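# Stack the on-edge magnet blocks flat into one pile

## Task

Take every magnet block from the row standing on its edge and lay each one flat, one on top of another, so they form a single tidy stack on the bench that contains only those blocks; then open the gripper(s) and pull the arms away from the stack.

## Robot and tools

Robot: two arms, left_arm and right_arm, each ending in a two-finger gripper with a wrist camera (cam_left_wrist, cam_right_wrist, both 504x504). The fingers point along the gripper's own +z axis and close along its y axis. The reported end_effector_position sits between the finger pads, roughly 1 cm short of the fingertips.

Frame: all poses use one scene frame. Origin is on the table surface midway between the arms; +z is up, +x reaches out over the table, and left_arm is on the +y side. The arm names do not correspond to image left or right. Positions are in metres; orientations are quaternions written w first (qw, qx, qy, qz).

The 16-number row: every motion command is a flat list of 16 numbers covering both arms, even if only one moves: left_arm x, y, z, qw, qx, qy, qz, opening, then right_arm in the same order. x, y, z, qw..qz are an absolute target pose for that gripper in the scene frame, not an offset. Opening runs from -1 (closed) to +1 (fully open, 0.094 m). To keep an arm still, repeat its whole pose from the last result before it stopped, plus the opening you want; to hold orientation steady, resend the same quaternion rather than copying the drifting reported one.

Tools:
- execute_actions(actions, pictures): actions is a list with zero or one item. Empty list: just reports the current state. {"rows": [...], "steps": n}: 1 to 15 rows of 16 numbers, n from 1 to 15 control steps of 1/30 s (default 15); each row is used for one step and the last one repeats. {"steps": n} alone: a wait of up to 300 steps counted from the previous result, so your thinking time eats into it. A refused call sends nothing; a call is refused if any target lies more than 0.6 m from that arm's last reported position along any gripper axis. pictures (boolean) toggles camera images.
- move(target, speed): target is one 16-number row as above; each gripper travels in a straight line toward its pose, both finishing together, lasting 0.5 to 10 s (cut off at 10 s). speed is m/s, 0.002 to 0.5, default 0.25; rotation is capped at twice that in rad/s. Openings are applied at the move's start. Paths do not avoid obstacles or the other arm, and grippers can lag, wander or overshoot speed, especially near full reach.
- wait(seconds): 0 to 10 s of letting the scene run with no new command.
- zoom_image(camera, region): region [x0, y0, x1, y1] in image pixels, origin top-left, at most 504 by 504, gives a closer look at that camera's latest image.
- finished_scene(scene): ends the current scene (integer) irreversibly and reports whether the goal was met. Call it only after the stack is done, grippers open and arms withdrawn.

Motion behaviour: each step the command is clipped to within 70 mm and 16 degrees of the measured pose, then solved by damped inverse kinematics favouring position over orientation. After an action ends, an arm continues only up to its last clipped pose, so far targets need several calls; check the result pose. Motions usually finish a centimetre or more short, mostly low. Joint limits (rad): waist -2.618 to 3.054, shoulder 0 to 3.142, elbow 0 to 3.142, wrist pitch -1.571 to 1.571, wrist yaw -1.571 to 1.571, wrist roll -2.094 to 2.094.

Reading results: the state line gives each arm's position and quaternion (printed position can be off, more at long reach). grip_measured is finger opening on the command scale; the last Joint positions value is opening in metres; each gripper reading has a fixed error up to about 1 mm. A "Hand target" line shows the pose the controller is currently driving toward. "pose unreachable" means the clearance check altered or blocked a command for that arm; HELD marks steps where a row was not sent. The move: line reports the ending (done, off_target, moving, held, fault), limits such as paced (pose clipped) or held (steps blocked; the arm may then surge), and each gripper's distance from its pose. FAULT lines mean an arm stopped. MOTOR HOT appears from 75 °C; at 90 °C the arm halts for 10 s, and at 100 °C it drops whatever it holds and falls. Joint torques include offsets and noise.

Gripping: to hold a block, command an opening about 0.03 below grip_measured for a firm grip, less for a lighter one. Pads push roughly 50-62 N each. Objects being held may get tugged, and loose ones pushed, without warning.

Avoid: knocking or placing anything off the table (fails the task); fast contact or targets set deep past a surface (hard impacts); dropping or slamming blocks; arms colliding or pressing each other; holding loads long enough to overheat motors. Time the robot spends, including your reply time while it moves, matters, so work efficiently and smoothly.

Each tool is called after "Emit:" by a JSON object that holds its "api" and its "payload".

## Session

I'll start by looking at the current state.

Emit:
{"api": "execute_actions", "payload": {"actions": []}}

Scene clock: 0.00 s of 6200.00 s.
left_arm: end_effector_position=(+0.1908, +0.0440, +0.1375) grip_measured=+1.000 end_effector_quat_wxyz=(+0.404, +0.380, +0.819, +0.149) | right_arm: end_effector_position=(+0.3310, -0.0542, +0.2965) grip_measured=+1.000 end_effector_quat_wxyz=(+0.604, -0.105, +0.672, +0.415)
Joint positions: left_arm=[-1.406  1.106  0.713 -0.853 -0.845 -0.36   0.094] | right_arm=[ 0.59   1.245  0.637  0.683 -0.125  0.456  0.094]
Joint velocities: left_arm=[-0.027 -0.037  0.002 -0.066  0.037 -0.022  0.   ] | right_arm=[-0.017 -0.007 -0.007  0.037 -0.007 -0.007  0.   ]
Joint torques (N m, as the arm reports them, + toward a larger angle): no reading
Hand target (left_arm): +0.194, +0.041, +0.146; +0.418, +0.369, +0.818, +0.143
Hand target (right_arm): +0.330, -0.055, +0.312; +0.617, -0.106, +0.657, +0.420

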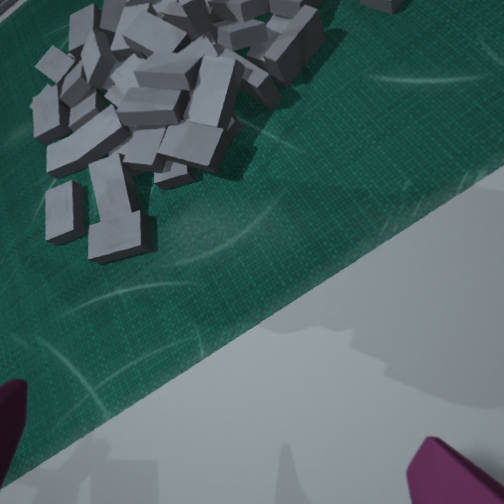

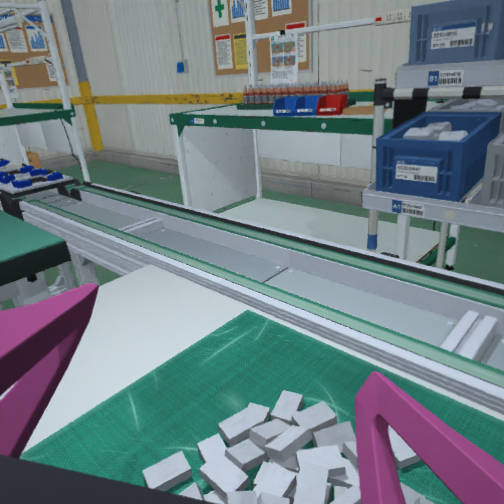

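Emit:
{"api": "move", "payload": {"target": [0.28, 0.18, 0.33, 0, 0, 1, 0, 1, 0.28, -0.22, 0.33, 0, 0, 1, 0, 1], "speed": 0.25}}

Scene clock: 20.67 s of 6200.00 s.
left_arm: end_effector_position=(+0.2778, +0.1808, +0.3188) grip_measured=+1.000 end_effector_quat_wxyz=(+0.227, +0.007, +0.973, -0.029) | right_arm: end_effector_position=(+0.2859, -0.2144, +0.3238) grip_measured=+1.000 end_effector_quat_wxyz=(+0.212, +0.006, +0.973, +0.093)
Joint positions: left_arm=[-0.219  1.349  1.823 -1.583 -0.025 -0.169  0.094] | right_arm=[ 0.299  1.472  1.941 -1.573 -0.03   0.359  0.094]
Joint velocities: left_arm=[ 0.022  0.002  0.017 -0.007  0.037  0.095  0.   ] | right_arm=[-0.017 -0.002 -0.007 -0.037  0.051 -0.037  0.   ]
Joint torques (N m, as the arm reports them, + toward a larger angle): left_arm=[ 0.92 -2.41  7.47  0.93  0.06 -0.02] | right_arm=[-0.48 -6.52  5.47  0.86  0.08 -0.08]
Hand target (left_arm): +0.279, +0.182, +0.326; +0.237, +0.003, +0.971, -0.035
Hand target (right_arm): +0.280, -0.220, +0.330; +0.224, +0.005, +0.970, +0.090
Off the commanded pose (left_arm): 0.011 m, 26 deg; orientation clipped at the last step of the last action.
Off the commanded pose (right_arm): 0.010 m, 27 deg; orientation clipped at the last step of the last action.
joint sent to its limit (left arm) — the command would take joint 4 (wrist pitch) past its lower limit, so that joint was sent only as far as its limit.
joint sent to its limit (right arm) — the command would take joint 4 (wrist pitch) past its lower limit, so that joint was sent only as far as its limit.
After step 90, 13.90 s passed at rest.
move: off_target (left_arm, right_arm); limits=paced

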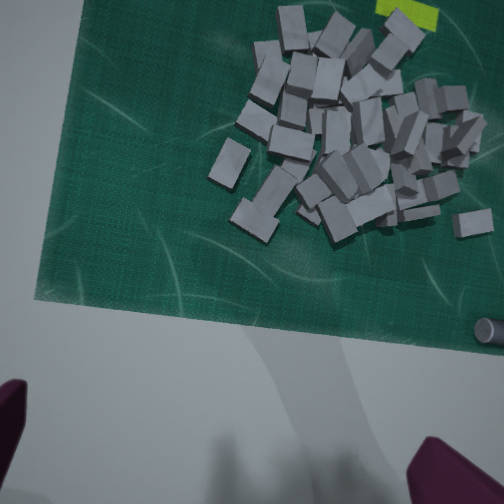

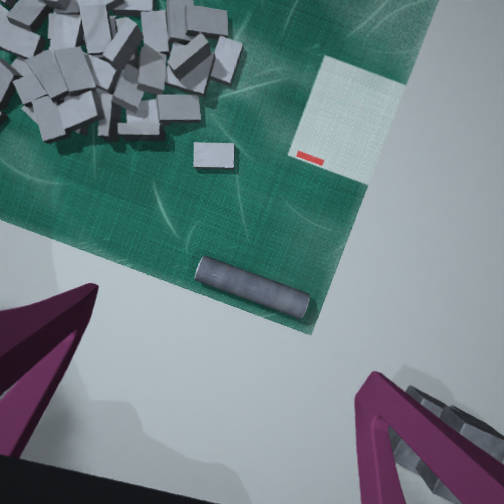

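Emit:
{"api": "move", "payload": {"target": [0.28, 0.18, 0.32, 0.23, 0, 0.973, 0, 1, 0.20, -0.36, 0.30, 0.21, 0, 0.977, 0, 1], "speed": 0.25}}

Scene clock: 30.57 s of 6200.00 s.
left_arm: end_effector_position=(+0.2781, +0.1809, +0.3195) grip_measured=+1.000 end_effector_quat_wxyz=(+0.233, -0.002, +0.972, -0.006) | right_arm: end_effector_position=(+0.2072, -0.3599, +0.2955) grip_measured=+1.000 end_effector_quat_wxyz=(+0.234, +0.004, +0.972, -0.013)
Joint positions: left_arm=[-0.266  1.349  1.823 -1.583 -0.095 -0.217  0.094] | right_arm=[-0.341  1.099  1.563 -1.574 -0.108 -0.266  0.094]
Joint velocities: left_arm=[-0.007 -0.022 -0.017 -0.007 -0.037 -0.007  0.   ] | right_arm=[ 0.007 -0.002 -0.017 -0.007  0.007 -0.066  0.   ]
Joint torques (N m, as the arm reports them, + toward a larger angle): left_arm=[-1.13 -1.61  6.22  0.91 -0.17 -0.05] | right_arm=[-0.82 -3.02  5.42  0.88 -0.22 -0.03]
Hand target (left_arm): +0.280, +0.180, +0.320; +0.233, +0.000, +0.972, -0.000
Hand target (right_arm): +0.202, -0.358, +0.298; +0.243, +0.003, +0.970, -0.011
Off the commanded pose (left_arm): 0.002 m, 1 deg.
Off the commanded pose (right_arm): 0.008 m, 3 deg.
joint sent to its limit (left arm) — the command would take joint 4 (wrist pitch) past its lower limit, so that joint was sent only as far as its limit.
joint sent to its limit (right arm) — the command would take joint 4 (wrist pitch) past its lower limit, so that joint was sent only as far as its limit.
After step 90, 5.47 s passed at rest.
move: off_target (right_arm)

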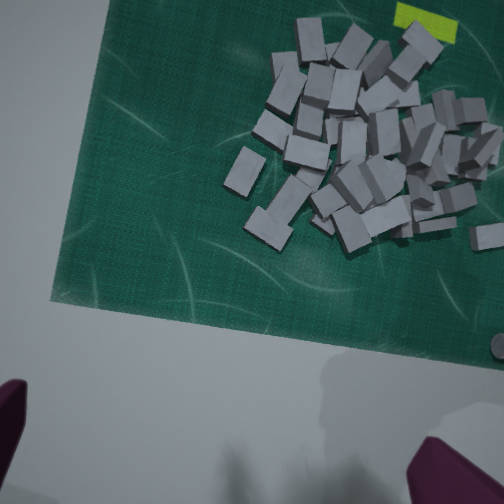

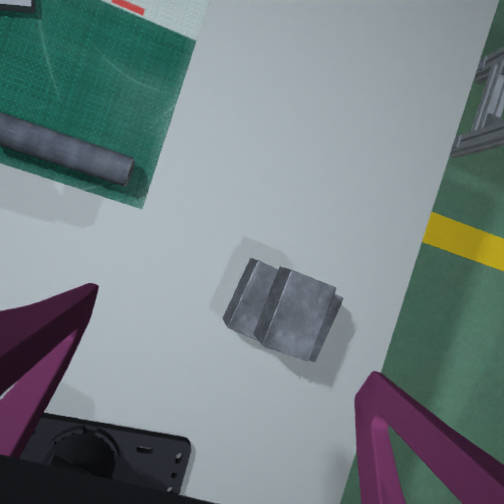

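Emit:
{"api": "zoom_image", "payload": {"camera": "cam_right_wrist", "region": [200, 230, 380, 390]}}

Region (200, 230, 380, 390) of cam_right_wrist's 504x504 image, scaled by 2.800, with more detail than that image has.

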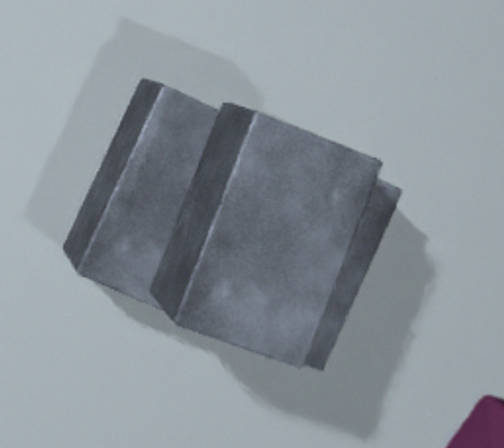

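Emit:
{"api": "move", "payload": {"target": [0.28, 0.18, 0.32, 0.23, 0, 0.973, 0, 1, 0.22, -0.42, 0.22, 0.13, 0, 0.99, 0, 1], "speed": 0.25}}

Scene clock: 62.20 s of 6200.00 s.
left_arm: end_effector_position=(+0.2781, +0.1809, +0.3195) grip_measured=+1.000 end_effector_quat_wxyz=(+0.233, -0.002, +0.972, -0.006) | right_arm: end_effector_position=(+0.2164, -0.4156, +0.2174) grip_measured=+1.000 end_effector_quat_wxyz=(+0.115, +0.001, +0.993, +0.004)
Joint positions: left_arm=[-0.266  1.349  1.823 -1.583 -0.095 -0.217  0.094] | right_arm=[-0.573  1.28   1.398 -1.493 -0.123 -0.518  0.094]
Joint velocities: left_arm=[-0.007  0.012  0.007 -0.051 -0.066 -0.095  0.   ] | right_arm=[-0.022  0.002 -0.002  0.022  0.007  0.007  0.   ]
Joint torques (N m, as the arm reports them, + toward a larger angle): left_arm=[-1.08 -1.63  6.22  0.92 -0.17 -0.07] | right_arm=[-0.87 -3.36  6.94  0.65 -0.21 -0.07]
Hand target (left_arm): +0.280, +0.180, +0.320; +0.233, +0.000, +0.973, -0.001
Hand target (right_arm): +0.221, -0.419, +0.221; +0.130, +0.000, +0.991, -0.000
Off the commanded pose (left_arm): 0.002 m, 1 deg.
Off the commanded pose (right_arm): 0.006 m, 2 deg.
joint sent to its limit (left arm) — the command would take joint 4 (wrist pitch) past its lower limit, so that joint was sent only as far as its limit.
After step 90, 27.63 s passed at rest.
move: done

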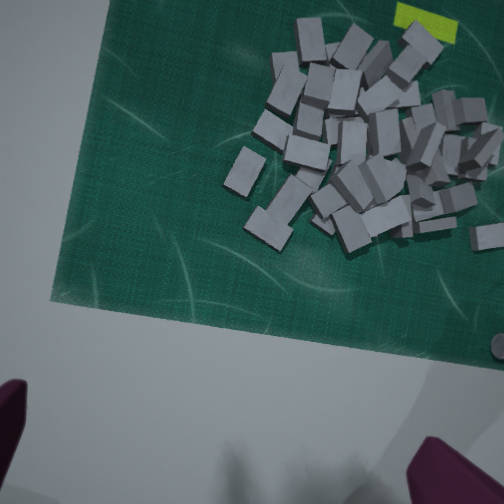

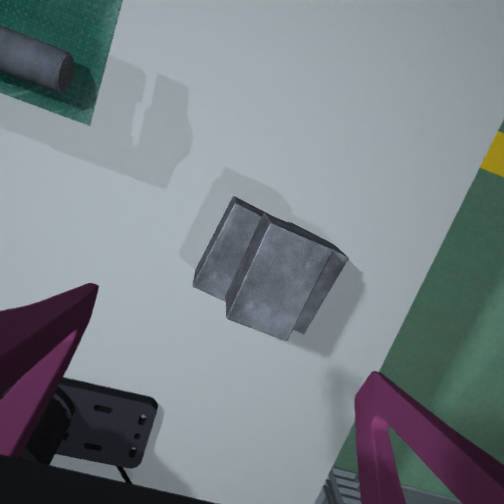

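Emit:
{"api": "zoom_image", "payload": {"camera": "cam_right_wrist", "region": [170, 160, 380, 360]}}

Emit:
{"api": "move", "payload": {"target": [0.22, 0.40, 0.28, 0.21, 0, 0.977, 0, 1, 0.30, -0.42, 0.25, 0.354, 0.0, 0.935, 0, 1], "speed": 0.25}}

Region (170, 160, 380, 360) of cam_right_wrist's 504x504 image, scaled by 2.400, with more detail than that image has; it fills the top 480 rows of this view, and the rest is white.

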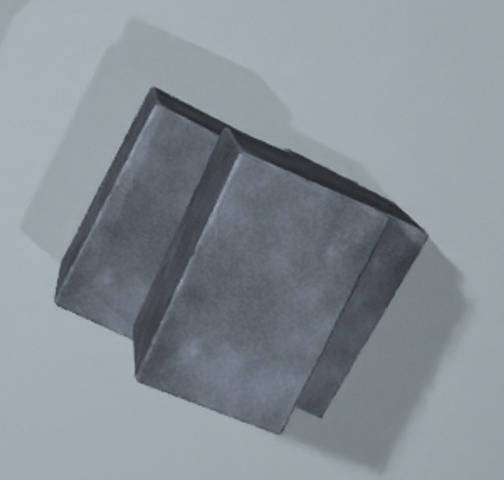

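Scene clock: 68.10 s of 6200.00 s.
left_arm: end_effector_position=(+0.2167, +0.3993, +0.2700) grip_measured=+1.000 end_effector_quat_wxyz=(+0.201, -0.007, +0.980, +0.001) | right_arm: end_effector_position=(+0.2978, -0.4234, +0.2376) grip_measured=+1.000 end_effector_quat_wxyz=(+0.328, +0.005, +0.945, +0.003)
Joint positions: left_arm=[ 0.9    1.41   1.677 -1.583  0.318  0.874  0.094] | right_arm=[-0.573  1.206  1.249 -1.017 -0.322 -0.422  0.094]
Joint velocities: left_arm=[-0.012  0.022 -0.007  0.007 -0.022  0.037  0.   ] | right_arm=[-0.017  0.002 -0.007  0.022 -0.051  0.081  0.   ]
Joint torques (N m, as the arm reports them, + toward a larger angle): left_arm=[ 0.88 -4.03  7.53  0.62  0.37  0.05] | right_arm=[ 0.5  -5.63  7.1   1.26 -0.38  0.08]
Hand target (left_arm): +0.218, +0.399, +0.279; +0.218, -0.004, +0.976, +0.007
Hand target (right_arm): +0.300, -0.419, +0.250; +0.354, -0.001, +0.935, +0.000
Off the commanded pose (left_arm): 0.011 m, 1 deg.
Off the commanded pose (right_arm): 0.013 m, 3 deg.
joint sent to its limit (left arm) — the command would take joint 4 (wrist pitch) past its lower limit, so that joint was sent only as far as its limit.
After step 90, 1.23 s passed at rest.
move: off_target (left_arm, right_arm)

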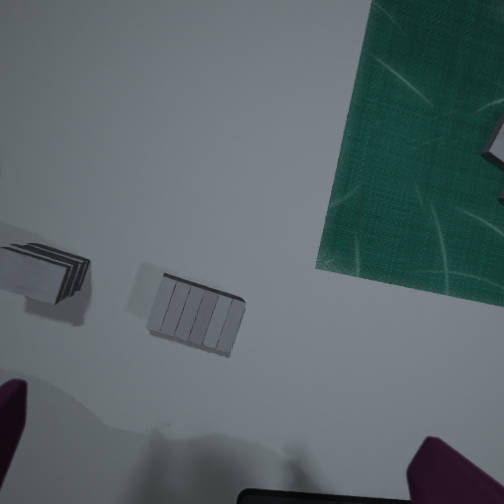

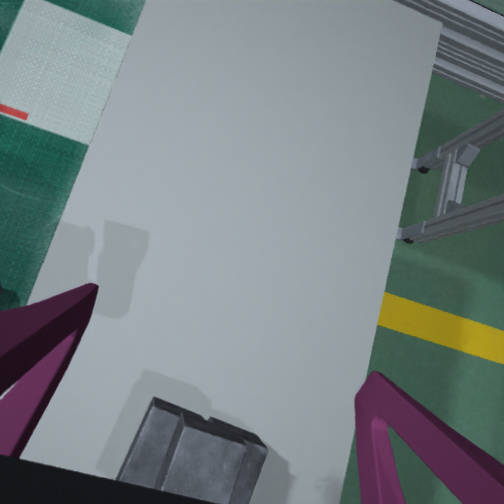

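Emit:
{"api": "zoom_image", "payload": {"camera": "cam_left_wrist", "region": [0, 220, 280, 380]}}

Region (0, 220, 280, 380) of cam_left_wrist's 504x504 image, scaled by 1.800, with more detail than that image has; it fills the top 288 rows of this view, and the rest is white.

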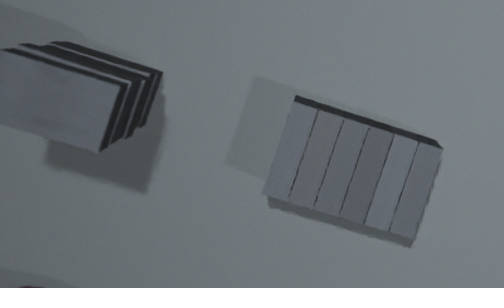

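Emit:
{"api": "move", "payload": {"target": [0.17, 0.43, 0.17, 0.21, 0, 0.977, 0, 1, 0.25, -0.30, 0.25, 0.21, 0.0, 0.977, 0, 1], "speed": 0.25}}

Scene clock: 111.70 s of 6200.00 s.
left_arm: end_effector_position=(+0.1672, +0.4269, +0.1621) grip_measured=+1.000 end_effector_quat_wxyz=(+0.190, -0.003, +0.982, -0.021) | right_arm: end_effector_position=(+0.2436, -0.3045, +0.2404) grip_measured=+1.000 end_effector_quat_wxyz=(+0.197, -0.001, +0.980, +0.000)
Joint positions: left_arm=[ 1.161  1.364  1.203 -1.302  0.369  1.164  0.094] | right_arm=[ 0.042  1.155  1.364 -1.384  0.032  0.075  0.094]
Joint velocities: left_arm=[-0.012  0.002  0.002  0.037 -0.022  0.007  0.   ] | right_arm=[-0.017  0.002 -0.007 -0.037  0.081  0.051  0.   ]
Joint torques (N m, as the arm reports them, + toward a larger angle): left_arm=[ 0.91 -5.75  6.    0.62  0.45  0.03] | right_arm=[ 0.8  -1.64  9.46  0.81  0.06  0.07]
Hand target (left_arm): +0.170, +0.430, +0.171; +0.210, +0.000, +0.978, -0.002
Hand target (right_arm): +0.248, -0.303, +0.250; +0.210, +0.000, +0.978, +0.000
Off the commanded pose (left_arm): 0.009 m, 3 deg.
Off the commanded pose (right_arm): 0.012 m, 2 deg.
After step 90, 39.30 s passed at rest.
move: off_target (left_arm, right_arm)

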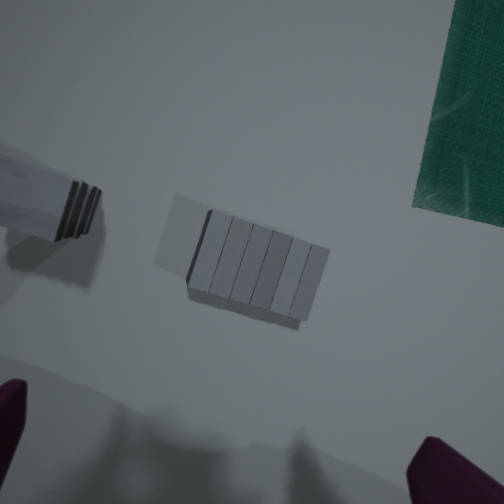

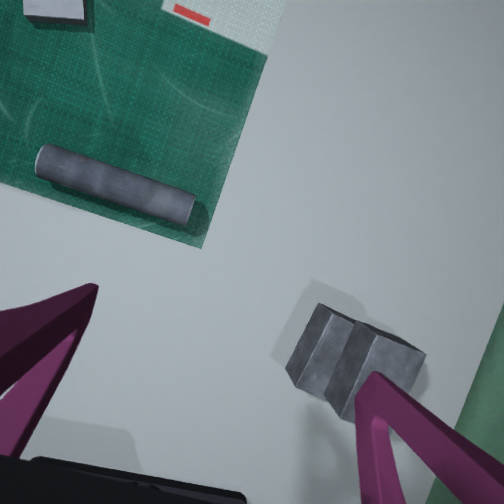

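Emit:
{"api": "zoom_image", "payload": {"camera": "cam_left_wrist", "region": [140, 170, 360, 350]}}

Region (140, 170, 360, 350) of cam_left_wrist's 504x504 image, scaled by 2.291, with more detail than that image has; it fills the top 412 rows of this view, and the rest is white.

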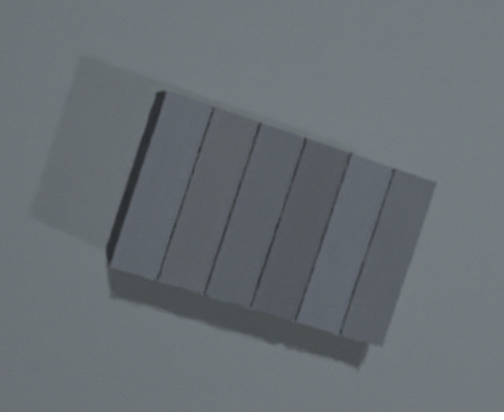

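Emit:
{"api": "move", "payload": {"target": [0.213, 0.425, 0.15, 0, -0.643, 0.766, 0, 1, 0.25, -0.30, 0.25, 0.21, 0.0, 0.977, 0, 1], "speed": 0.15}}

Scene clock: 208.57 s of 6200.00 s.
left_arm: end_effector_position=(+0.2104, +0.4232, +0.1441) grip_measured=+1.000 end_effector_quat_wxyz=(-0.002, -0.644, +0.765, -0.004) | right_arm: end_effector_position=(+0.2433, -0.3022, +0.2404) grip_measured=+1.000 end_effector_quat_wxyz=(+0.197, -0.000, +0.980, -0.001)
Joint positions: left_arm=[ 0.773  1.59   1.39  -1.374  0.008 -0.597  0.094] | right_arm=[ 0.057  1.155  1.364 -1.385  0.039  0.091  0.094]
Joint velocities: left_arm=[-0.002  0.007 -0.007 -0.051  0.051  0.066  0.   ] | right_arm=[-0.012 -0.007 -0.012 -0.095 -0.081 -0.022  0.   ]
Joint torques (N m, as the arm reports them, + toward a larger angle): left_arm=[-1.07 -5.05  8.53  0.13 -0.15 -0.07] | right_arm=[ 0.78 -1.1   9.81  0.83  0.1   0.09]
Hand target (left_arm): +0.213, +0.426, +0.150; +0.003, -0.643, +0.766, +0.004
Hand target (right_arm): +0.250, -0.300, +0.250; +0.210, -0.000, +0.978, +0.000
Off the commanded pose (left_arm): 0.007 m, 1 deg.
Off the commanded pose (right_arm): 0.012 m, 2 deg.
After step 90, 88.60 s passed at rest.
move: off_target (right_arm)

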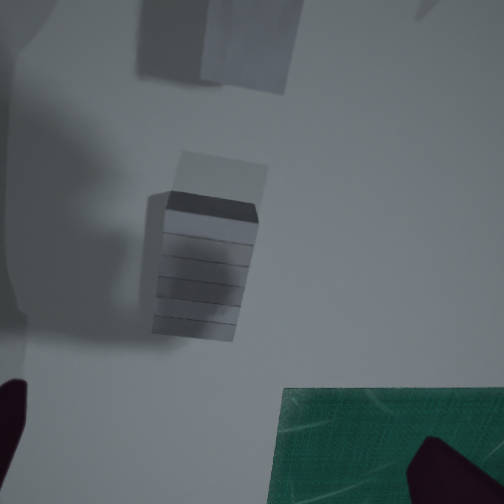

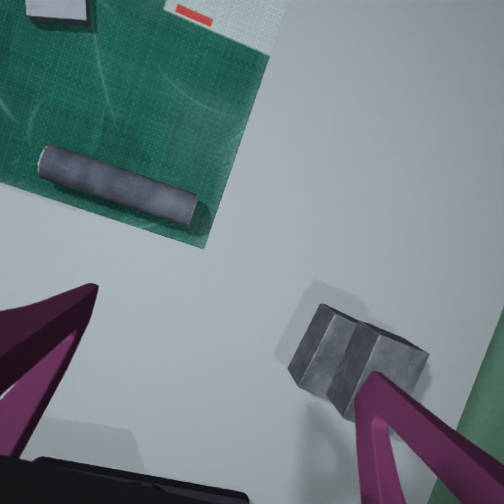

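Emit:
{"api": "zoom_image", "payload": {"camera": "cam_left_wrist", "region": [130, 140, 330, 360]}}

Region (130, 140, 330, 360) of cam_left_wrist's 504x504 image, scaled by 2.291, with more detail than that image has; it fills the left 458 columns of this view, and the rest is white.

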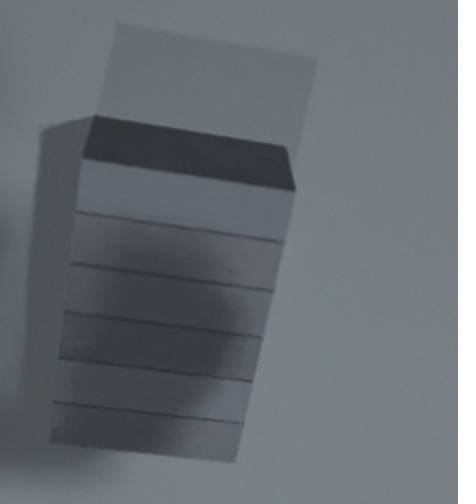

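Emit:
{"api": "zoom_image", "payload": {"camera": "cam_left_wrist", "region": [110, 0, 350, 130]}}

Region (110, 0, 350, 130) of cam_left_wrist's 504x504 image, scaled by 2.100, with more detail than that image has; it fills the top 273 rows of this view, and the rest is white.

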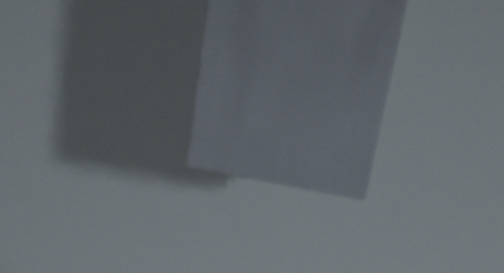

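Emit:
{"api": "move", "payload": {"target": [0.190, 0.394, 0.095, 0, -0.6626, 0.749, 0, 1, 0.25, -0.30, 0.25, 0.21, 0.0, 0.977, 0, 1], "speed": 0.1}}

Scene clock: 329.73 s of 6200.00 s.
left_arm: end_effector_position=(+0.1855, +0.3915, +0.0896) grip_measured=+1.000 end_effector_quat_wxyz=(-0.023, -0.665, +0.747, -0.006) | right_arm: end_effector_position=(+0.2433, -0.3022, +0.2404) grip_measured=+1.000 end_effector_quat_wxyz=(+0.197, +0.000, +0.980, -0.001)
Joint positions: left_arm=[ 0.756  1.493  1.077 -1.202  0.008 -0.669  0.094] | right_arm=[ 0.057  1.155  1.364 -1.385  0.039  0.091  0.094]
Joint velocities: left_arm=[-0.007 -0.002 -0.012 -0.037 -0.007 -0.022  0.   ] | right_arm=[ 0.002 -0.007 -0.007 -0.037 -0.007  0.007  0.   ]
Joint torques (N m, as the arm reports them, + toward a larger angle): left_arm=[-1.18 -6.64  5.66  0.32 -0.08 -0.1 ] | right_arm=[ 0.86 -1.11  9.85  0.81  0.1   0.08]
Hand target (left_arm): +0.190, +0.394, +0.095; -0.000, -0.663, +0.749, -0.000
Hand target (right_arm): +0.250, -0.300, +0.250; +0.210, -0.000, +0.978, +0.000
Off the commanded pose (left_arm): 0.007 m, 3 deg.
Off the commanded pose (right_arm): 0.012 m, 2 deg.
After step 90, 117.00 s passed at rest.
move: off_target (left_arm, right_arm)

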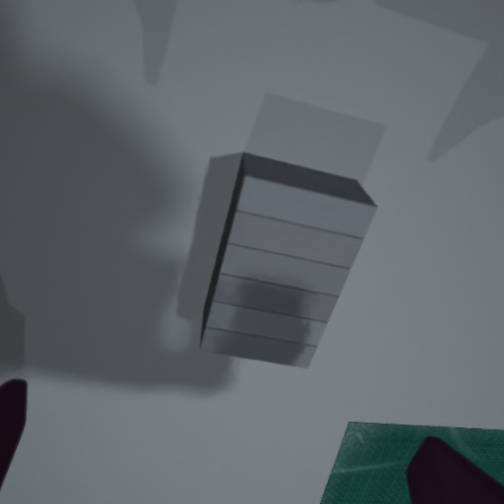

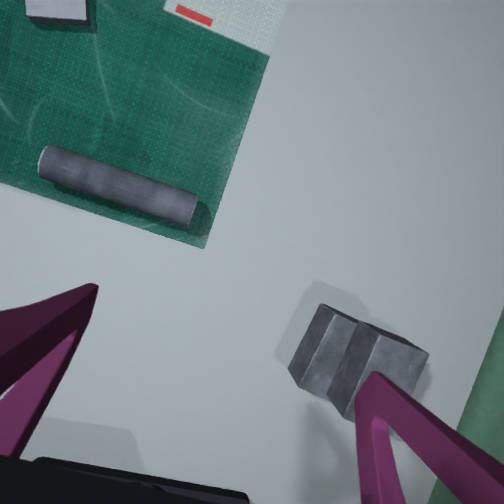

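Emit:
{"api": "zoom_image", "payload": {"camera": "cam_left_wrist", "region": [170, 130, 410, 390]}}

Region (170, 130, 410, 390) of cam_left_wrist's 504x504 image, scaled by 1.938, with more detail than that image has; it fills the left 465 columns of this view, and the rest is white.

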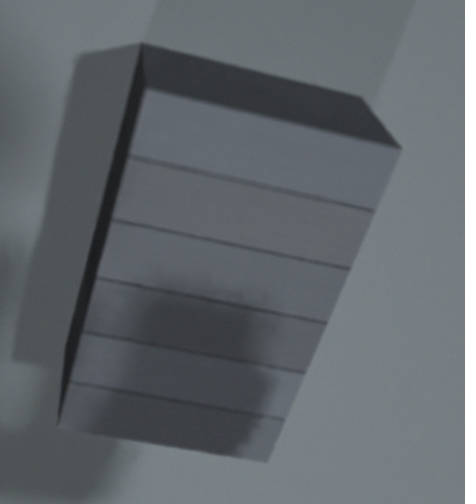

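Emit:
{"api": "move", "payload": {"target": [0.2005, 0.385, 0.10, 0.4024, -0.5588, 0.6317, 0.3560, 1, 0.25, -0.30, 0.25, 0.21, 0.0, 0.977, 0, 1], "speed": 0.2}}

Scene clock: 359.83 s of 6200.00 s.
left_arm: end_effector_position=(+0.2018, +0.3832, +0.0989) grip_measured=+1.000 end_effector_quat_wxyz=(+0.400, -0.565, +0.635, +0.344) | right_arm: end_effector_position=(+0.2433, -0.3022, +0.2404) grip_measured=+1.000 end_effector_quat_wxyz=(+0.197, +0.000, +0.980, -0.001)
Joint positions: left_arm=[-0.036  1.19   0.465 -0.595 -1.096 -1.309  0.094] | right_arm=[ 0.057  1.155  1.364 -1.385  0.039  0.091  0.094]
Joint velocities: left_arm=[-0.002  0.027 -0.002  0.051 -0.051 -0.007  0.   ] | right_arm=[-0.012 -0.007 -0.022  0.037 -0.081 -0.022  0.   ]
Joint torques (N m, as the arm reports them, + toward a larger angle): left_arm=[-1.   -0.7   5.34  0.69 -0.74 -0.07] | right_arm=[ 0.83 -1.12  9.81  0.8   0.08  0.09]
Hand target (left_arm): +0.203, +0.384, +0.102; +0.410, -0.559, +0.628, +0.354
Hand target (right_arm): +0.250, -0.300, +0.250; +0.210, -0.000, +0.978, +0.000
Off the commanded pose (left_arm): 0.002 m, 2 deg.
Off the commanded pose (right_arm): 0.012 m, 2 deg.
After step 90, 23.53 s passed at rest.
move: off_target (right_arm)

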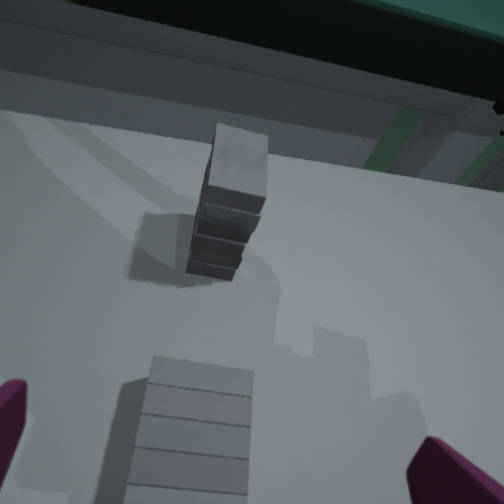

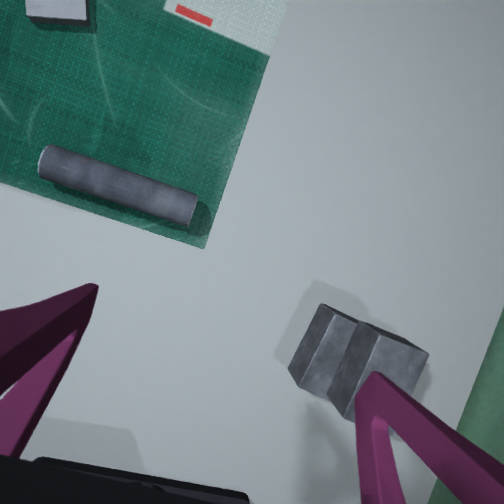

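Emit:
{"api": "move", "payload": {"target": [0.2005, 0.385, 0.045, 0.4024, -0.5588, 0.6317, 0.3560, 1, 0.25, -0.30, 0.25, 0.21, 0.0, 0.977, 0, 1], "speed": 0.08}}

Scene clock: 382.47 s of 6200.00 s.
left_arm: end_effector_position=(+0.2030, +0.3828, +0.0422) grip_measured=+1.000 end_effector_quat_wxyz=(+0.397, -0.566, +0.636, +0.343) | right_arm: end_effector_position=(+0.2433, -0.3022, +0.2404) grip_measured=+1.000 end_effector_quat_wxyz=(+0.197, +0.000, +0.980, -0.001)
Joint positions: left_arm=[-0.036  1.421  0.333 -0.244 -1.09  -1.317  0.094] | right_arm=[ 0.057  1.155  1.364 -1.385  0.039  0.091  0.094]
Joint velocities: left_arm=[ 0.017 -0.002  0.007  0.066 -0.051  0.007  0.   ] | right_arm=[-0.002 -0.022 -0.012 -0.007  0.022 -0.066  0.   ]
Joint torques (N m, as the arm reports them, + toward a larger angle): left_arm=[-0.27 -1.54  3.79  0.67 -0.72  0.07] | right_arm=[ 0.8  -1.08  9.8   0.83  0.09  0.1 ]
Hand target (left_arm): +0.201, +0.385, +0.044; +0.402, -0.559, +0.632, +0.356
Hand target (right_arm): +0.250, -0.300, +0.250; +0.210, -0.000, +0.978, +0.000
Off the commanded pose (left_arm): 0.004 m, 2 deg.
Off the commanded pose (right_arm): 0.012 m, 2 deg.
After step 90, 18.33 s passed at rest.
move: off_target (right_arm)

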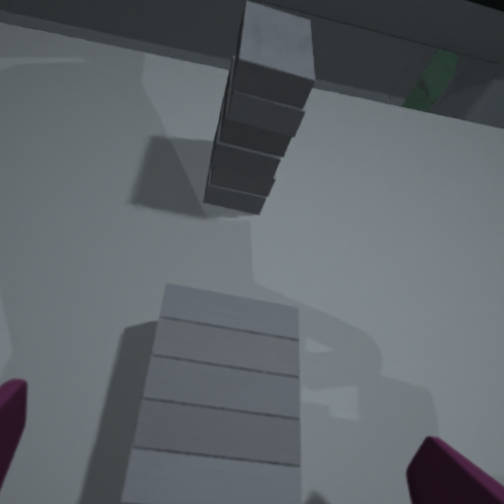

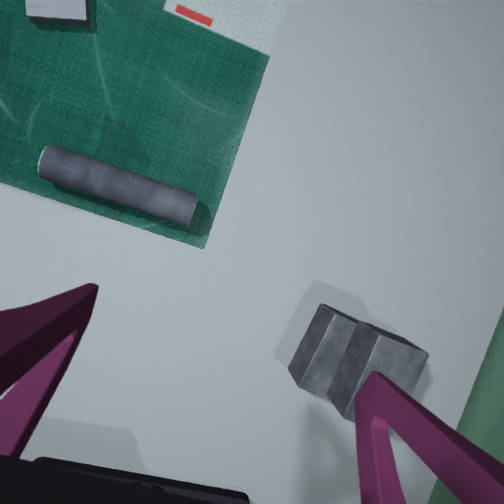

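Emit:
{"api": "move", "payload": {"target": [0.200, 0.397, 0.021, 0.4024, -0.5588, 0.6317, 0.3560, 1, 0.25, -0.30, 0.25, 0.21, 0.0, 0.977, 0, 1], "speed": 0.04}}

Scene clock: 401.57 s of 6200.00 s.
left_arm: end_effector_position=(+0.2048, +0.3936, +0.0205) grip_measured=+1.000 end_effector_quat_wxyz=(+0.403, -0.561, +0.636, +0.345) | right_arm: end_effector_position=(+0.2433, -0.3022, +0.2404) grip_measured=+1.000 end_effector_quat_wxyz=(+0.197, +0.000, +0.980, -0.001)
Joint positions: left_arm=[ 0.024  1.545  0.255  0.096 -1.082 -1.164  0.094] | right_arm=[ 0.057  1.155  1.364 -1.385  0.039  0.091  0.094]
Joint velocities: left_arm=[-0.012 -0.002 -0.027 -0.007 -0.037  0.022  0.   ] | right_arm=[-0.007 -0.007  0.002 -0.007 -0.037 -0.051  0.   ]
Joint torques (N m, as the arm reports them, + toward a larger angle): left_arm=[ 1.06 -1.92  2.86  0.86 -0.56  0.05] | right_arm=[ 0.84 -1.1   9.82  0.84  0.09  0.09]
Hand target (left_arm): +0.200, +0.397, +0.020; +0.401, -0.560, +0.632, +0.356
Hand target (right_arm): +0.250, -0.300, +0.250; +0.210, -0.000, +0.978, +0.000
Off the commanded pose (left_arm): 0.006 m, 1 deg.
Off the commanded pose (right_arm): 0.012 m, 2 deg.
After step 90, 14.90 s passed at rest.
move: off_target (right_arm)

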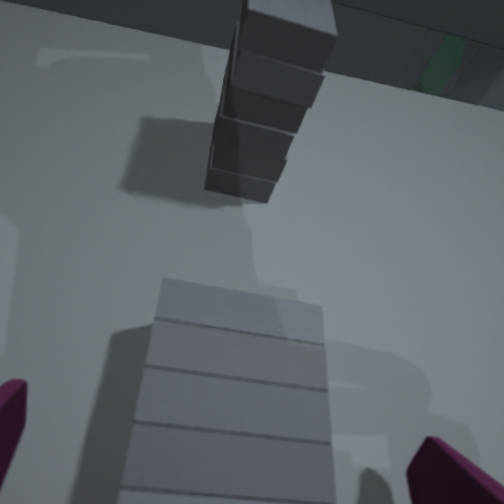

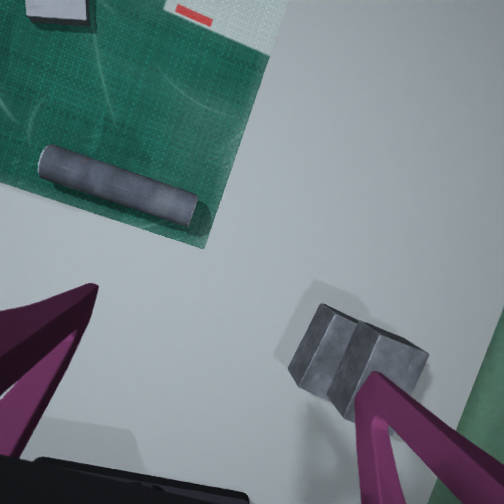

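Emit:
{"api": "zoom_image", "payload": {"camera": "cam_left_wrist", "region": [304, 344, 504, 504]}}

Region (304, 344, 504, 504) of cam_left_wrist's 504x504 image, scaled by 2.520, with more detail than that image has; it fills the top 403 rows of this view, and the rest is white.

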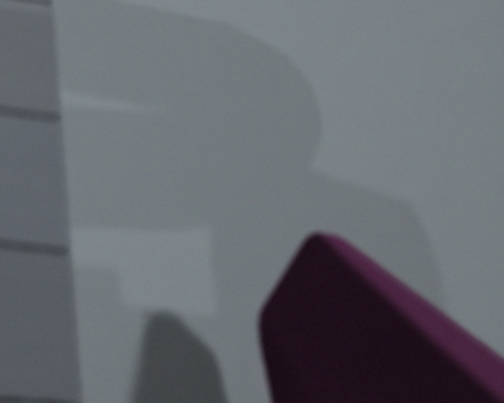

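Emit:
{"api": "move", "payload": {"target": [0.200, 0.397, 0.012, 0.4024, -0.5588, 0.6317, 0.3560, 1, 0.25, -0.30, 0.25, 0.21, 0.0, 0.977, 0, 1], "speed": 0.02}}

Scene clock: 413.73 s of 6200.00 s.
left_arm: end_effector_position=(+0.2062, +0.3937, +0.0130) grip_measured=+1.000 end_effector_quat_wxyz=(+0.404, -0.559, +0.636, +0.345) | right_arm: end_effector_position=(+0.2433, -0.3022, +0.2404) grip_measured=+1.000 end_effector_quat_wxyz=(+0.197, +0.000, +0.980, -0.001)
Joint positions: left_arm=[ 0.024  1.604  0.246  0.172 -1.083 -1.155  0.094] | right_arm=[ 0.057  1.155  1.364 -1.385  0.039  0.092  0.094]
Joint velocities: left_arm=[ 0.002 -0.027 -0.022  0.066 -0.066  0.022  0.   ] | right_arm=[-0.007 -0.002 -0.012  0.007  0.051 -0.037  0.   ]
Joint torques (N m, as the arm reports them, + toward a larger angle): left_arm=[ 1.04 -1.93  2.29  0.89 -0.54  0.  ] | right_arm=[ 0.83 -1.07  9.78  0.81  0.09  0.09]
Hand target (left_arm): +0.200, +0.397, +0.012; +0.402, -0.559, +0.632, +0.356
Hand target (right_arm): +0.250, -0.300, +0.250; +0.210, +0.000, +0.978, +0.000
Off the commanded pose (left_arm): 0.007 m, 1 deg.
Off the commanded pose (right_arm): 0.012 m, 2 deg.
After step 90, 8.27 s passed at rest.
move: off_target (right_arm)

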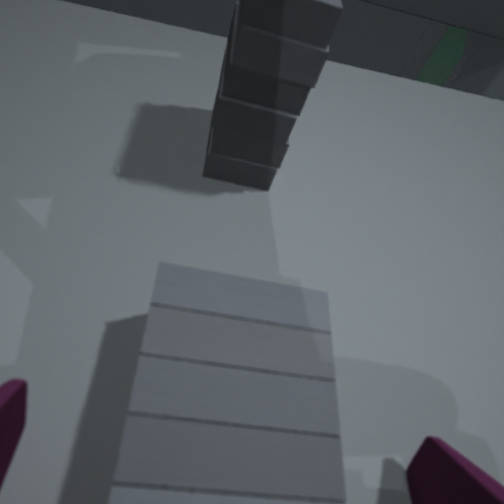

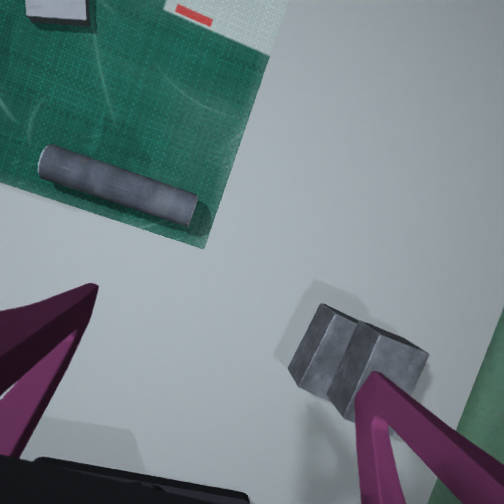

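Emit:
{"api": "move", "payload": {"target": [0.198, 0.402, 0.008, 0.4024, -0.5588, 0.6317, 0.3560, 1, 0.25, -0.30, 0.25, 0.21, 0.0, 0.977, 0, 1], "speed": 0.02}}

Scene clock: 431.60 s of 6200.00 s.
left_arm: end_effector_position=(+0.2059, +0.3996, +0.0128) grip_measured=+1.000 end_effector_quat_wxyz=(+0.411, -0.558, +0.631, +0.349) | right_arm: end_effector_position=(+0.2433, -0.3022, +0.2404) grip_measured=+1.000 end_effector_quat_wxyz=(+0.197, +0.000, +0.980, -0.001)
Joint positions: left_arm=[ 0.052  1.625  0.223  0.28  -1.086 -1.092  0.094] | right_arm=[ 0.057  1.155  1.364 -1.385  0.039  0.092  0.094]
Joint velocities: left_arm=[ 0.007  0.002 -0.017  0.051 -0.037 -0.007  0.   ] | right_arm=[-0.002 -0.007  0.007  0.037 -0.022 -0.022  0.   ]
Joint torques (N m, as the arm reports them, + toward a larger angle): left_arm=[ 1.15 -1.72  1.79  0.89 -0.38 -0.04] | right_arm=[ 0.81 -1.09  9.85  0.81  0.07  0.07]
Hand target (left_arm): +0.198, +0.402, +0.008; +0.402, -0.559, +0.632, +0.356
Hand target (right_arm): +0.250, -0.300, +0.250; +0.210, -0.000, +0.978, +0.000
Off the commanded pose (left_arm): 0.010 m, 1 deg.
Off the commanded pose (right_arm): 0.012 m, 2 deg.
After step 90, 13.97 s passed at rest.
move: off_target (right_arm)

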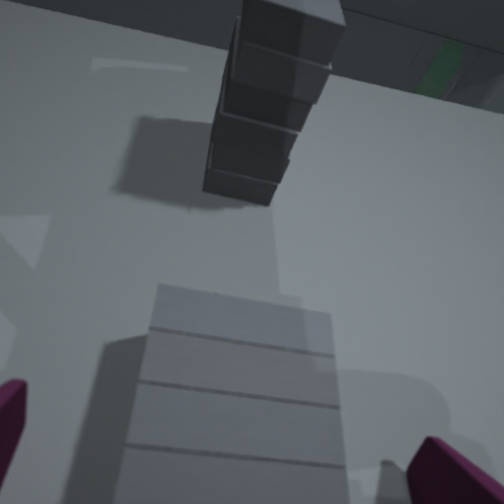

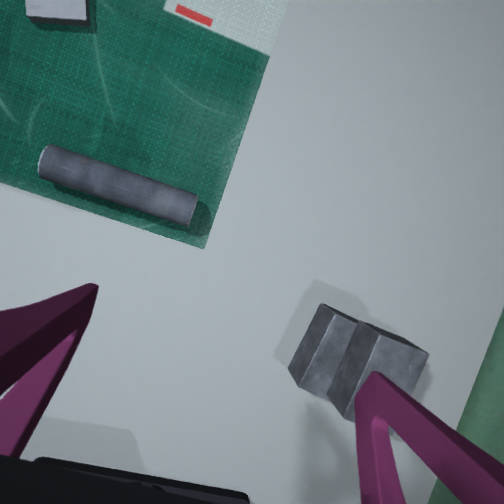

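Emit:
{"api": "move", "payload": {"target": [0.204, 0.400, 0.015, 0.408, -0.5588, 0.631, 0.352, 0.0, 0.25, -0.30, 0.25, 0.21, 0.0, 0.977, 0, 1], "speed": 0.02}}

Scene clock: 439.37 s of 6200.00 s.
left_arm: end_effector_position=(+0.2052, +0.3996, +0.0123) grip_measured=+0.002 end_effector_quat_wxyz=(+0.409, -0.557, +0.633, +0.350) | right_arm: end_effector_position=(+0.2433, -0.3022, +0.2404) grip_measured=+1.000 end_effector_quat_wxyz=(+0.197, +0.000, +0.980, -0.001)
Joint positions: left_arm=[ 0.053  1.626  0.222  0.281 -1.086 -1.088  0.047] | right_arm=[ 0.057  1.155  1.364 -1.385  0.039  0.092  0.094]
Joint velocities: left_arm=[-0.017  0.002 -0.012  0.037 -0.022 -0.022 -0.001] | right_arm=[ 0.002  0.002  0.002 -0.037  0.037  0.007  0.   ]
Joint torques (N m, as the arm reports them, + toward a larger angle): left_arm=[ 0.   -4.64  3.65  0.48 -0.44 -0.09] | right_arm=[ 0.81 -1.11  9.79  0.83  0.08  0.09]
Hand target (left_arm): +0.204, +0.400, +0.015; +0.408, -0.558, +0.631, +0.352
Hand target (right_arm): +0.250, -0.300, +0.250; +0.210, -0.000, +0.978, +0.000
Off the commanded pose (left_arm): 0.003 m, 0 deg.
Off the commanded pose (right_arm): 0.012 m, 2 deg.
After step 90, 3.87 s passed at rest.
move: off_target (right_arm)

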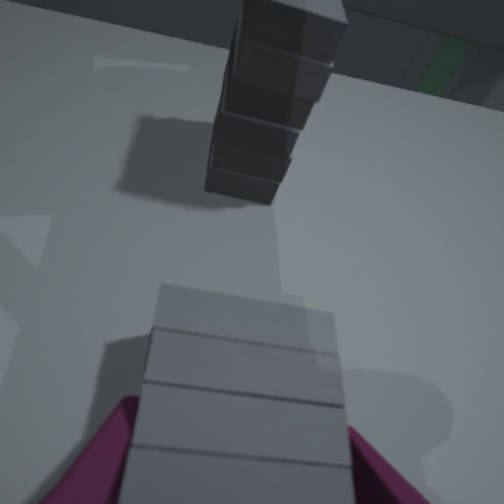

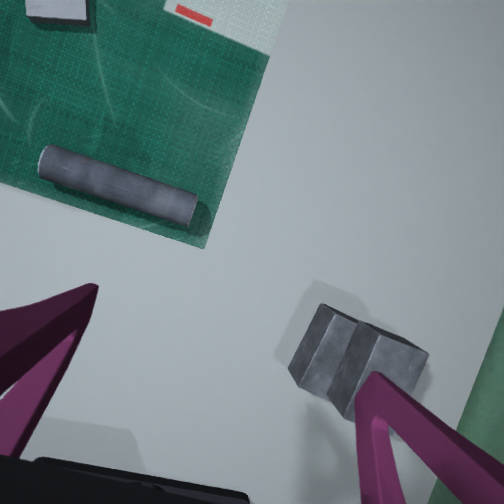

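Emit:
{"api": "move", "payload": {"target": [0.204, 0.400, 0.015, 0.408, -0.5588, 0.631, 0.352, -0.10, 0.25, -0.30, 0.25, 0.21, 0.0, 0.977, 0, 1], "speed": 0.02}}

Scene clock: 443.47 s of 6200.00 s.
left_arm: end_effector_position=(+0.2044, +0.3997, +0.0121) grip_measured=-0.093 end_effector_quat_wxyz=(+0.408, -0.556, +0.633, +0.352) | right_arm: end_effector_position=(+0.2433, -0.3022, +0.2404) grip_measured=+1.000 end_effector_quat_wxyz=(+0.197, +0.000, +0.980, -0.001)
Joint positions: left_arm=[ 0.053  1.626  0.222  0.276 -1.087 -1.089  0.043] | right_arm=[ 0.057  1.155  1.364 -1.385  0.039  0.092  0.094]
Joint velocities: left_arm=[-0.027 -0.002  0.012  0.007 -0.022  0.007  0.001] | right_arm=[-0.007  0.007 -0.012  0.037 -0.037 -0.007  0.   ]
Joint torques (N m, as the arm reports them, + toward a larger angle): left_arm=[ 0.02 -4.66  3.58  0.53 -0.43 -0.12] | right_arm=[ 0.85 -1.03  9.83  0.82  0.11  0.08]
Hand target (left_arm): +0.204, +0.400, +0.015; +0.408, -0.558, +0.631, +0.352
Hand target (right_arm): +0.250, -0.300, +0.250; +0.210, -0.000, +0.978, +0.000
Off the commanded pose (left_arm): 0.003 m, 0 deg.
Off the commanded pose (right_arm): 0.012 m, 2 deg.
After step 90, 0.20 s passed at rest.
move: off_target (right_arm)

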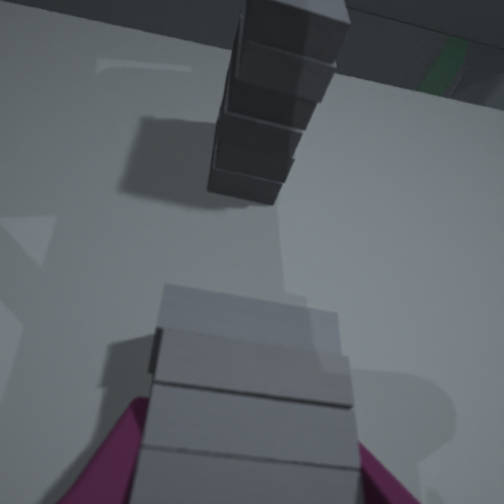

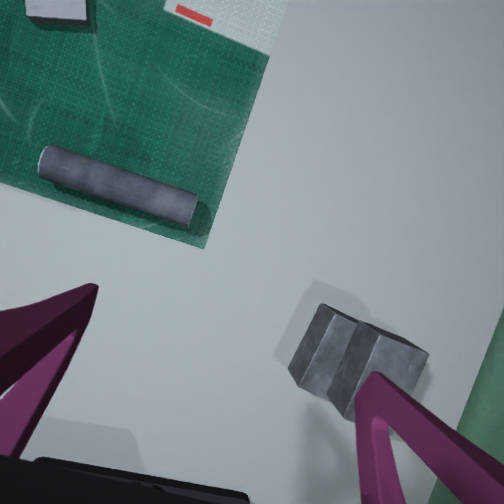

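Emit:
{"api": "zoom_image", "payload": {"camera": "cam_left_wrist", "region": [100, 260, 420, 504]}}

Region (100, 260, 420, 504) of cam_left_wrist's 504x504 image, scaled by 1.575, with more detail than that image has; it fills the top 384 rows of this view, and the rest is white.

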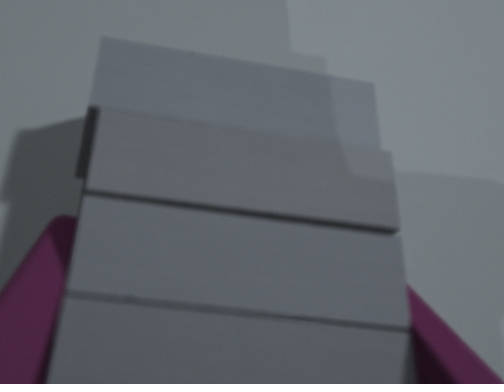

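Emit:
{"api": "move", "payload": {"target": [0.204, 0.400, 0.030, 0.408, -0.5588, 0.631, 0.352, -0.125, 0.25, -0.30, 0.25, 0.21, 0.0, 0.977, 0, 1], "speed": 0.02}}

Scene clock: 455.30 s of 6200.00 s.
left_arm: end_effector_position=(+0.1982, +0.3957, +0.0156) grip_measured=-0.107 end_effector_quat_wxyz=(+0.390, -0.554, +0.650, +0.344) | right_arm: end_effector_position=(+0.2433, -0.3022, +0.2404) grip_measured=+1.000 end_effector_quat_wxyz=(+0.197, +0.000, +0.980, -0.001)
Joint positions: left_arm=[ 0.053  1.524  0.222  0.137 -1.047 -1.093  0.042] | right_arm=[ 0.057  1.155  1.364 -1.385  0.039  0.092  0.094]
Joint velocities: left_arm=[-0.002 -0.027  0.002 -0.037 -0.051  0.037  0.   ] | right_arm=[-0.002 -0.012  0.007  0.022 -0.022 -0.037  0.   ]
Joint torques (N m, as the arm reports them, + toward a larger angle): left_arm=[ 0.01 -4.63  5.95  0.61 -0.8  -0.04] | right_arm=[ 0.86 -1.09  9.82  0.81  0.1   0.09]
Hand target (left_arm): +0.204, +0.400, +0.030; +0.408, -0.559, +0.631, +0.352
Hand target (right_arm): +0.250, -0.300, +0.250; +0.210, -0.000, +0.978, +0.000
Off the commanded pose (left_arm): 0.016 m, 3 deg.
Off the commanded pose (right_arm): 0.012 m, 2 deg.
After step 90, 7.67 s passed at rest.
move: off_target (left_arm, right_arm)

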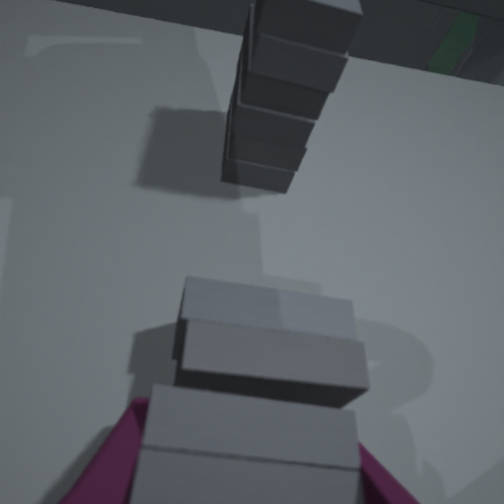

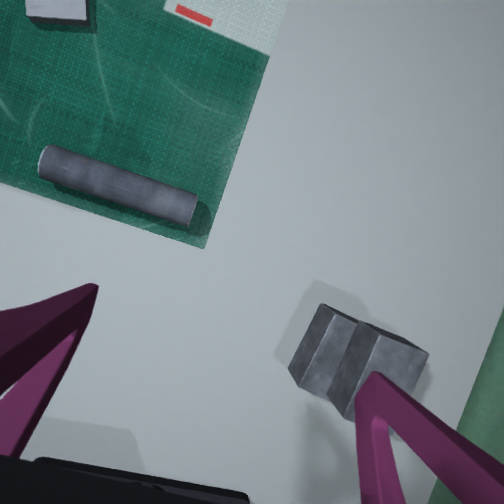

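Emit:
{"api": "move", "payload": {"target": [0.200, 0.392, 0.05, 0.408, -0.5588, 0.631, 0.352, -0.135, 0.25, -0.30, 0.25, 0.21, 0.0, 0.977, 0, 1], "speed": 0.02}}

Scene clock: 509.47 s of 6200.00 s.
left_arm: end_effector_position=(+0.1907, +0.3890, +0.0296) grip_measured=-0.107 end_effector_quat_wxyz=(+0.378, -0.558, +0.654, +0.344) | right_arm: end_effector_position=(+0.2433, -0.3022, +0.2404) grip_measured=+1.000 end_effector_quat_wxyz=(+0.197, +0.000, +0.980, -0.001)
Joint positions: left_arm=[ 0.021  1.396  0.26  -0.125 -1.045 -1.183  0.042] | right_arm=[ 0.057  1.155  1.364 -1.385  0.039  0.092  0.094]
Joint velocities: left_arm=[-0.007 -0.007  0.007 -0.022 -0.051  0.007  0.   ] | right_arm=[0.002 0.012 0.007 0.037 0.022 0.007 0.   ]
Joint torques (N m, as the arm reports them, + toward a larger angle): left_arm=[-1.13 -4.21  7.01  0.57 -0.98 -0.07] | right_arm=[ 0.8  -1.17  9.78  0.83  0.1   0.07]
Hand target (left_arm): +0.200, +0.392, +0.049; +0.408, -0.559, +0.631, +0.351
Hand target (right_arm): +0.250, -0.300, +0.250; +0.210, -0.000, +0.978, +0.000
Off the commanded pose (left_arm): 0.023 m, 4 deg.
Off the commanded pose (right_arm): 0.012 m, 2 deg.
After step 90, 49.17 s passed at rest.
move: off_target (left_arm, right_arm)

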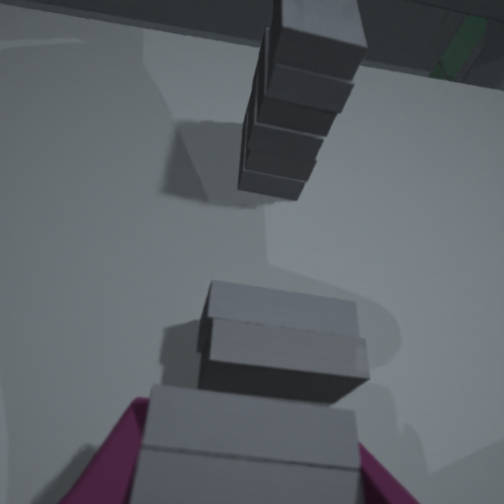

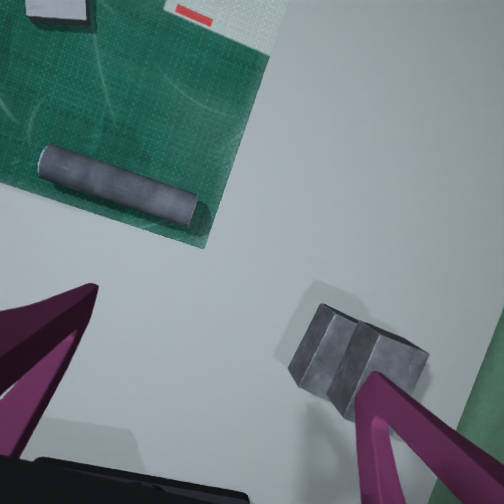

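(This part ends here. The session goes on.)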